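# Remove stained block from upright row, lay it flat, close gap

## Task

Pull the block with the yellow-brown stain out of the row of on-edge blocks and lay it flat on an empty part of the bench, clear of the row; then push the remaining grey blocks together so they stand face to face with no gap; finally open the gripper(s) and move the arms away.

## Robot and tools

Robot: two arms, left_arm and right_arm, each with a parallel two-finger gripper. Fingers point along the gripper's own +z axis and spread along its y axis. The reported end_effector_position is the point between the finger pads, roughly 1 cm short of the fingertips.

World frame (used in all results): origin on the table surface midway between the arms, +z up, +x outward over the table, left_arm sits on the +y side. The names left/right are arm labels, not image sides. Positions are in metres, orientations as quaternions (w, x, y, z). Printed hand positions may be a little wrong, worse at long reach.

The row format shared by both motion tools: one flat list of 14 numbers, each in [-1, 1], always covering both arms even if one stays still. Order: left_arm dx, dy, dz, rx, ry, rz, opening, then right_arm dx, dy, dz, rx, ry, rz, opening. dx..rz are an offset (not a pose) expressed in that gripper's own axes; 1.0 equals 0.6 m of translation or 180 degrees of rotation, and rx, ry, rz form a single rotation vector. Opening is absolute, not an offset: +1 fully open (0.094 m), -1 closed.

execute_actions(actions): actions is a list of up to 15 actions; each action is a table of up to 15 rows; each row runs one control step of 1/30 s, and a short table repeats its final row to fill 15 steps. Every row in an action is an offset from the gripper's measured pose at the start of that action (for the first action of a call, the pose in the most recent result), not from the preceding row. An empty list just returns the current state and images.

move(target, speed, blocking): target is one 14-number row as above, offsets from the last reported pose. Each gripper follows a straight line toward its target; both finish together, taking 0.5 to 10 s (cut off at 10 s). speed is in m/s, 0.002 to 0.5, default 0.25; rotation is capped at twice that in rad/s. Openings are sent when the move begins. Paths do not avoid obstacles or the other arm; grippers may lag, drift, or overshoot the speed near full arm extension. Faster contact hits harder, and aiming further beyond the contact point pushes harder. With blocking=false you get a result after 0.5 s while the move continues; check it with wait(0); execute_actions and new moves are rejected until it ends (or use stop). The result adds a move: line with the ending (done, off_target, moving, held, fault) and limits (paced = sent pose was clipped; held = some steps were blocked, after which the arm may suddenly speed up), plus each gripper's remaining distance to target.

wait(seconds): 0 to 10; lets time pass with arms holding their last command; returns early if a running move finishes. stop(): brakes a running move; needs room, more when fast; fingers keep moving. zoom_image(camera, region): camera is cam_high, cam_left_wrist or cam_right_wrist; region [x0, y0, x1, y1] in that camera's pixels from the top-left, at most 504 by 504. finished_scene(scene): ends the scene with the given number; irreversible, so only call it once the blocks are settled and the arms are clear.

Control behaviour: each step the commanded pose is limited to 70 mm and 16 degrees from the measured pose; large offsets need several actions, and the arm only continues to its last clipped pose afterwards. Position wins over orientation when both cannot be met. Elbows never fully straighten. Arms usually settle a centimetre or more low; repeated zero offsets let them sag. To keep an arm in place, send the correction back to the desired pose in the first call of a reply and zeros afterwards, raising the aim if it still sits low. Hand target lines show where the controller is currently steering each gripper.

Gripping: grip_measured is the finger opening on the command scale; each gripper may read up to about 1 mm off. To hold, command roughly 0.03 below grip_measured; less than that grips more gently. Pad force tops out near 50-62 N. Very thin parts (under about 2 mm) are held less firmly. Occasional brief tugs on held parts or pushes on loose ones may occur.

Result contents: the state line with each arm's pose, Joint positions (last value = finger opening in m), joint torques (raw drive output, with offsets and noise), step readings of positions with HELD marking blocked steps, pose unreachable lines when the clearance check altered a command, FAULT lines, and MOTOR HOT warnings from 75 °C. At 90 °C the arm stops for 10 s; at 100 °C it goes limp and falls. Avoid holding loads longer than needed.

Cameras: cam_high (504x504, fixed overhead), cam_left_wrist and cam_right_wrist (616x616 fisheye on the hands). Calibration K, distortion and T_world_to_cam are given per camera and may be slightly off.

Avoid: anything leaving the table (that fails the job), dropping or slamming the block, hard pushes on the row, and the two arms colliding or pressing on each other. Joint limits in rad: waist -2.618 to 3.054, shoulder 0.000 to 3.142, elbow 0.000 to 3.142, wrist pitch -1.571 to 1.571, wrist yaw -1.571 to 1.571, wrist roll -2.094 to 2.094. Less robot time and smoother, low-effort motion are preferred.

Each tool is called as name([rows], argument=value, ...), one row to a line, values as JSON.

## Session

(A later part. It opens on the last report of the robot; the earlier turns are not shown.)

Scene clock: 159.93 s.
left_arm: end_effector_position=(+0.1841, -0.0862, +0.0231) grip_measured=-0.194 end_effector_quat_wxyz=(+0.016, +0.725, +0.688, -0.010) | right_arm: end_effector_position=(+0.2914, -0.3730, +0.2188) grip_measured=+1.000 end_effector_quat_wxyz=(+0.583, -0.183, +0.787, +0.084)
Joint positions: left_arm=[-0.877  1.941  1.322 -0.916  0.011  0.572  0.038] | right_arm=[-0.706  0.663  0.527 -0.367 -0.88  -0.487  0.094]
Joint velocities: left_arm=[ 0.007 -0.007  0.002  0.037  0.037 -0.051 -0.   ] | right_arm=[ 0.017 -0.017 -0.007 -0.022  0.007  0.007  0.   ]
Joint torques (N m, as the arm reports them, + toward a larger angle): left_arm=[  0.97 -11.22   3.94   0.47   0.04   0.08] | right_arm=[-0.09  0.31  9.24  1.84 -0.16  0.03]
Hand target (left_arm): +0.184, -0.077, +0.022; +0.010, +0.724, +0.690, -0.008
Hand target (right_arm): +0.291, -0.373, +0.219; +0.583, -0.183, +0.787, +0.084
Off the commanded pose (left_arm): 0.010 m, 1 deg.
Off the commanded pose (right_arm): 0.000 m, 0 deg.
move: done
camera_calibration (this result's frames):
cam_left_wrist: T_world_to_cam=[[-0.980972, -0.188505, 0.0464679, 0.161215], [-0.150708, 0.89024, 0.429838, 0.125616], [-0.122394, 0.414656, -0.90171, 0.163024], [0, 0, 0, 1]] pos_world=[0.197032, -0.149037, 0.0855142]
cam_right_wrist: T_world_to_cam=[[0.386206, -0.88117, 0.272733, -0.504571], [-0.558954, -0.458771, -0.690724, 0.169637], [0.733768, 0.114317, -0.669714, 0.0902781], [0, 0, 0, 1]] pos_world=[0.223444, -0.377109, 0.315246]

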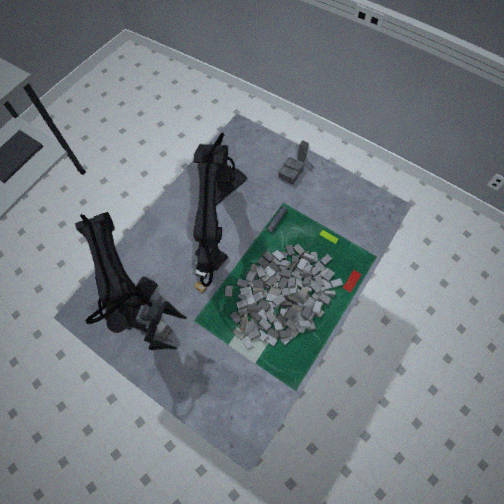

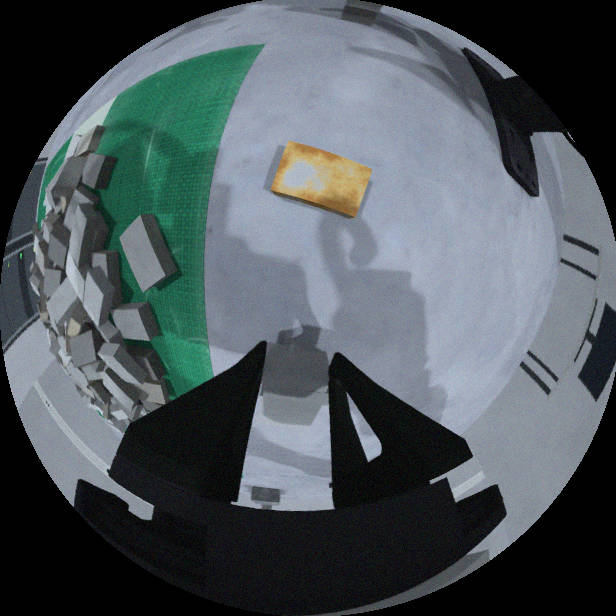

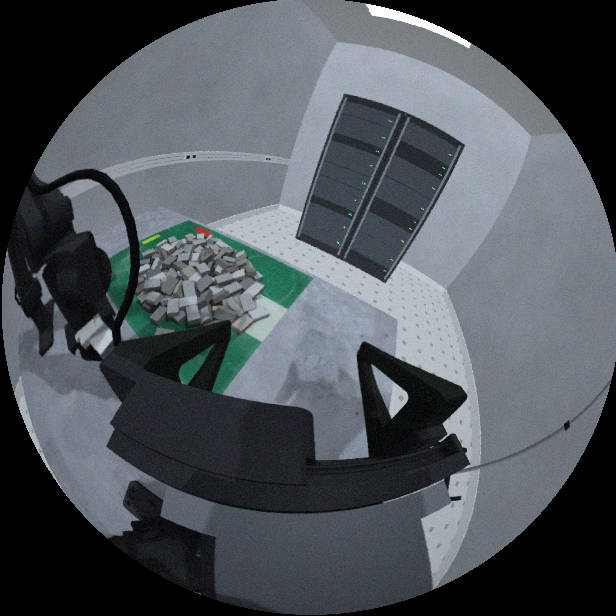

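Stalled 10 mm short; likely near contact. One more small push, release, look.

move(target=[0.018,0,0,0,0,0,-0.2,0,0,0,0,0,0,1], speed=0.02)

move(target=[0,0,0,0,0,0,0.35,0,0,0,0,0,0,1])

move(target=[-0.03,0,-0.14,0,0,0,0.35,0,0,0,0,0,0,1], speed=0.15)

zoom_image(camera="cam_left_wrist", region=[230,200,380,380])

Scene clock: 165.67 s.
left_arm: end_effector_position=(+0.1840, -0.0855, +0.0234) grip_measured=-0.194 end_effector_quat_wxyz=(+0.022, +0.727, +0.686, -0.013) | right_arm: end_effector_position=(+0.2914, -0.3730, +0.2188) grip_measured=+1.000 end_effector_quat_wxyz=(+0.583, -0.183, +0.787, +0.084)
Joint positions: left_arm=[-0.874  1.928  1.303 -0.898  0.016  0.58   0.038] | right_arm=[-0.706  0.663  0.527 -0.367 -0.88  -0.487  0.094]
Joint velocities: left_arm=[-0.002 -0.012  0.002  0.007 -0.081  0.051  0.002] | right_arm=[ 0.012 -0.007 -0.007  0.081  0.022  0.022  0.   ]
Joint torques (N m, as the arm reports them, + toward a larger angle): left_arm=[  1.02 -11.31   3.96   0.44  -0.02   0.04] | right_arm=[-0.09  0.31  9.24  1.84 -0.16  0.03]
Hand target (left_arm): +0.184, -0.076, +0.022; +0.016, +0.725, +0.688, -0.010
Hand target (right_arm): +0.291, -0.373, +0.219; +0.583, -0.183, +0.787, +0.084
Off the commanded pose (left_arm): 0.010 m, 1 deg.
Off the commanded pose (right_arm): 0.000 m, 0 deg.
move: done
camera_calibration (this result's frames):
cam_left_wrist: T_world_to_cam=[[-0.982191, -0.182099, 0.0462696, 0.162038], [-0.146566, 0.896676, 0.417722, 0.124967], [-0.117555, 0.403501, -0.907396, 0.16123], [0, 0, 0, 1]] pos_world=[0.196422, -0.147605, 0.0866008]
cam_right_wrist: T_world_to_cam=[[0.386206, -0.88117, 0.272733, -0.504571], [-0.558954, -0.458771, -0.690724, 0.169637], [0.733768, 0.114317, -0.669714, 0.0902781], [0, 0, 0, 1]] pos_world=[0.223444, -0.377109, 0.315246]

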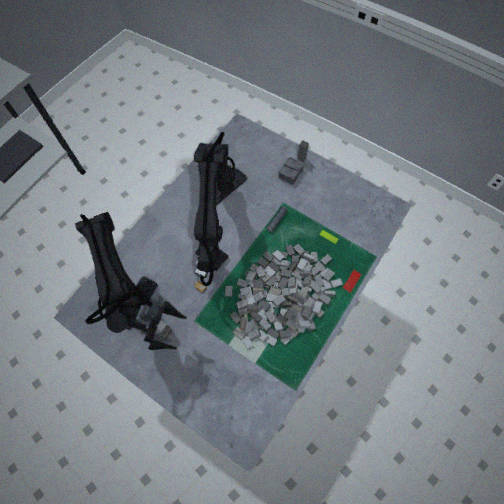

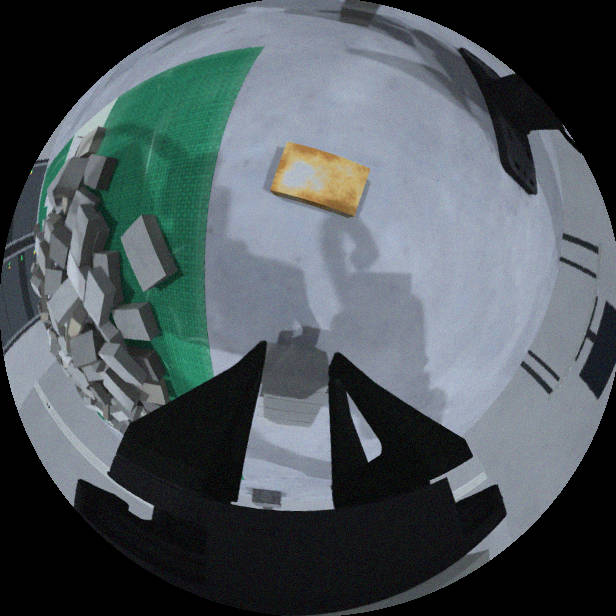

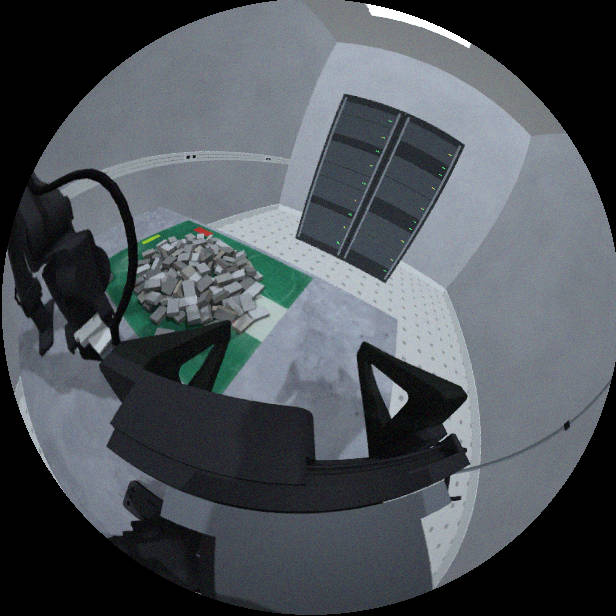

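Scene clock: 166.17 s.
left_arm: end_effector_position=(+0.1841, -0.0857, +0.0234) grip_measured=+0.349 end_effector_quat_wxyz=(+0.022, +0.727, +0.686, -0.013) | right_arm: end_effector_position=(+0.2914, -0.3730, +0.2188) grip_measured=+1.000 end_effector_quat_wxyz=(+0.583, -0.183, +0.787, +0.084)
Joint positions: left_arm=[-0.874  1.928  1.303 -0.897  0.016  0.58   0.063] | right_arm=[-0.706  0.663  0.527 -0.367 -0.88  -0.487  0.094]
Joint velocities: left_arm=[-0.007 -0.002  0.007 -0.037 -0.007  0.051 -0.   ] | right_arm=[ 0.007  0.022 -0.007 -0.037  0.007 -0.022  0.   ]
Joint torques (N m, as the arm reports them, + toward a larger angle): left_arm=[-0.03 -9.97  5.84  0.51  0.04  0.  ] | right_arm=[-0.08  0.31  9.24  1.84 -0.17  0.03]
Hand target (left_arm): +0.184, -0.086, +0.023; +0.022, +0.727, +0.686, -0.013
Hand target (right_arm): +0.291, -0.373, +0.219; +0.583, -0.183, +0.787, +0.084
Off the commanded pose (left_arm): 0.000 m, 0 deg.
Off the commanded pose (right_arm): 0.000 m, 0 deg.
move: done
camera_calibration (this result's frames):
cam_left_wrist: T_world_to_cam=[[-0.982209, -0.182068, 0.0460161, 0.162113], [-0.146725, 0.896951, 0.417073, 0.125192], [-0.11721, 0.402901, -0.907707, 0.161208], [0, 0, 0, 1]] pos_world=[0.196492, -0.147727, 0.0866558]
cam_right_wrist: T_world_to_cam=[[0.386206, -0.88117, 0.272733, -0.504571], [-0.558954, -0.458771, -0.690724, 0.169637], [0.733768, 0.114317, -0.669714, 0.0902781], [0, 0, 0, 1]] pos_world=[0.223444, -0.377109, 0.315246]

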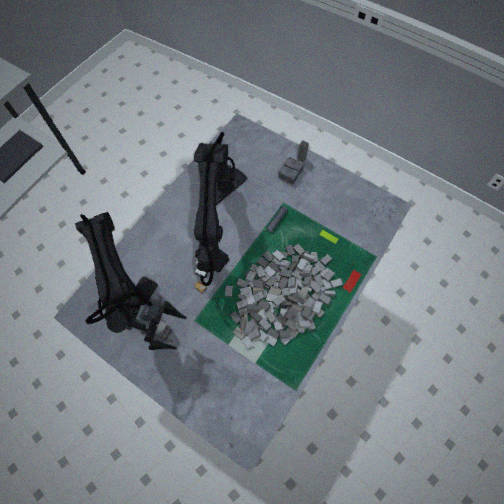

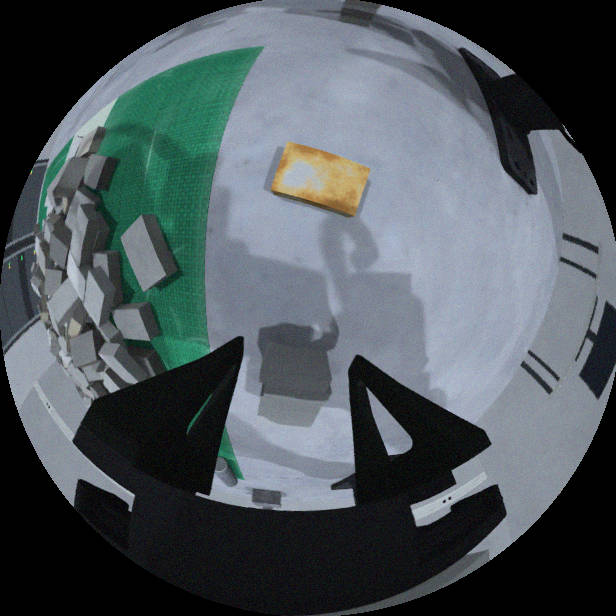

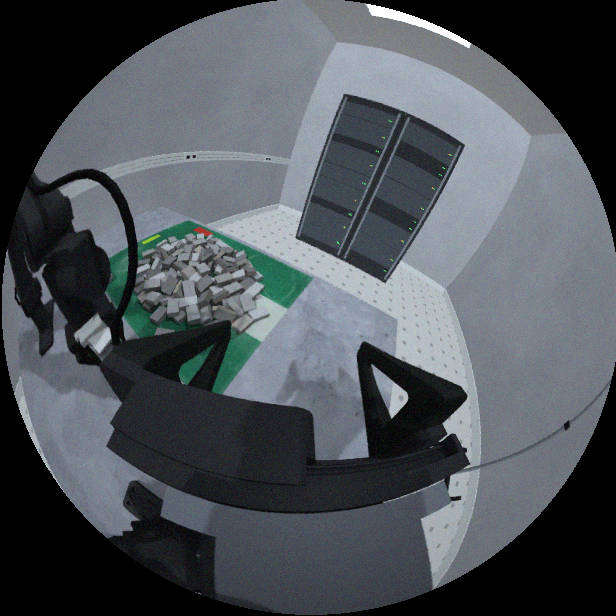

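Scene clock: 167.40 s.
left_arm: end_effector_position=(+0.1844, -0.0946, +0.0991) grip_measured=+0.349 end_effector_quat_wxyz=(+0.016, +0.726, +0.687, -0.012) | right_arm: end_effector_position=(+0.2914, -0.3730, +0.2188) grip_measured=+1.000 end_effector_quat_wxyz=(+0.583, -0.183, +0.787, +0.084)
Joint positions: left_arm=[-0.886  1.901  1.578 -1.21   0.016  0.566  0.063] | right_arm=[-0.706  0.663  0.527 -0.367 -0.88  -0.487  0.094]
Joint velocities: left_arm=[ 0.002 -0.007 -0.012 -0.081 -0.066  0.037 -0.001] | right_arm=[ 0.002  0.007 -0.012  0.007  0.037  0.095  0.   ]
Joint torques (N m, as the arm reports them, + toward a larger angle): left_arm=[ -0.68 -10.66   7.85   0.29   0.03  -0.05] | right_arm=[-0.08  0.31  9.24  1.83 -0.16  0.03]
Hand target (left_arm): +0.183, -0.097, +0.108; +0.022, +0.727, +0.686, -0.013
Hand target (right_arm): +0.291, -0.373, +0.219; +0.583, -0.183, +0.787, +0.084
Off the commanded pose (left_arm): 0.011 m, 1 deg.
Off the commanded pose (right_arm): 0.000 m, 0 deg.
move: off_target (left_arm)
camera_calibration (this result's frames):
cam_left_wrist: T_world_to_cam=[[-0.981327, -0.185557, 0.050651, 0.156346], [-0.146617, 0.89207, 0.427452, 0.100147], [-0.124501, 0.412044, -0.902618, 0.23525], [0, 0, 0, 1]] pos_world=[0.197399, -0.15726, 0.161614]
cam_right_wrist: T_world_to_cam=[[0.386206, -0.88117, 0.272733, -0.504571], [-0.558954, -0.458771, -0.690724, 0.169637], [0.733768, 0.114317, -0.669714, 0.0902781], [0, 0, 0, 1]] pos_world=[0.223444, -0.377109, 0.315246]

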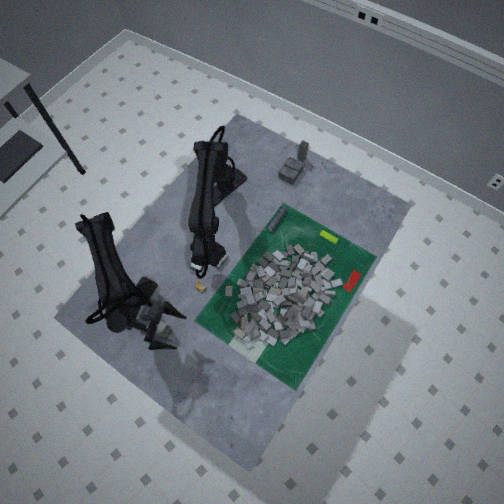

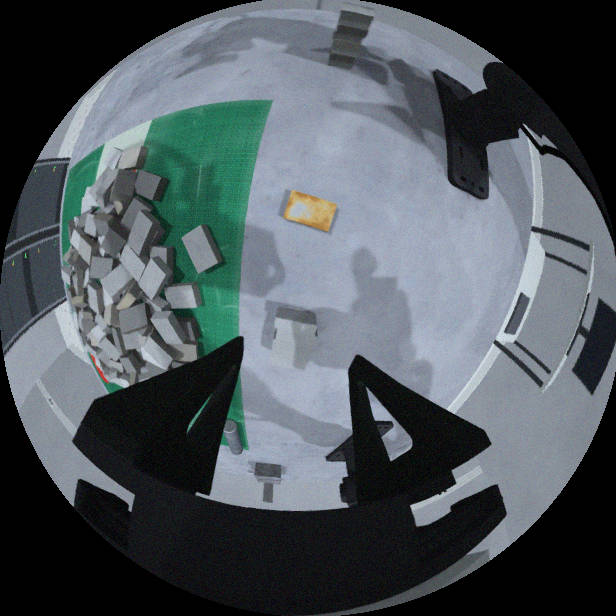

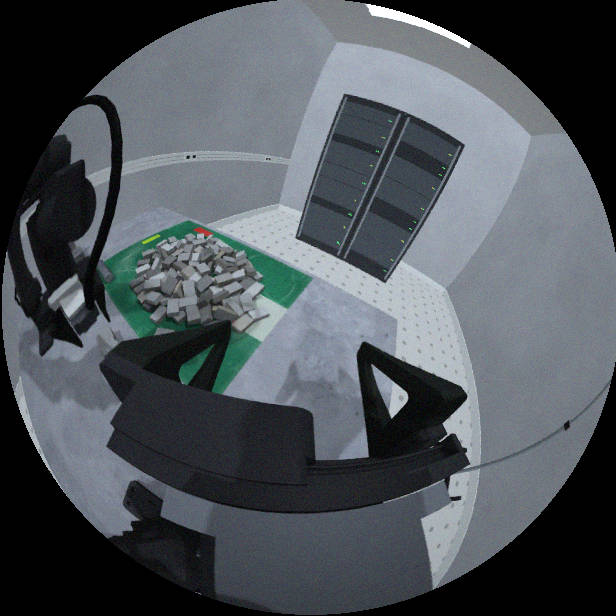

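Region (230, 200, 380, 380) of cam_left_wrist's 616x616 image, scaled by 2.800, with more detail than that image has.

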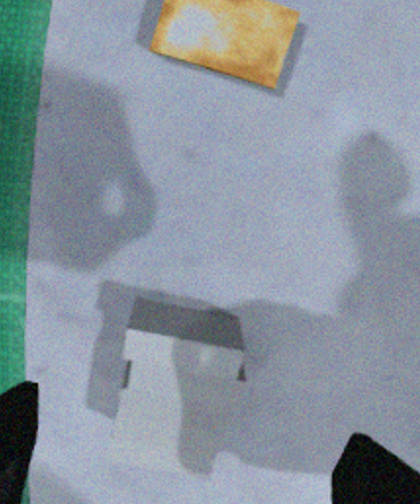

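Closed, with tiny offsets. Done.

finished_scene(scene=2)

The scene is finished: the task was done.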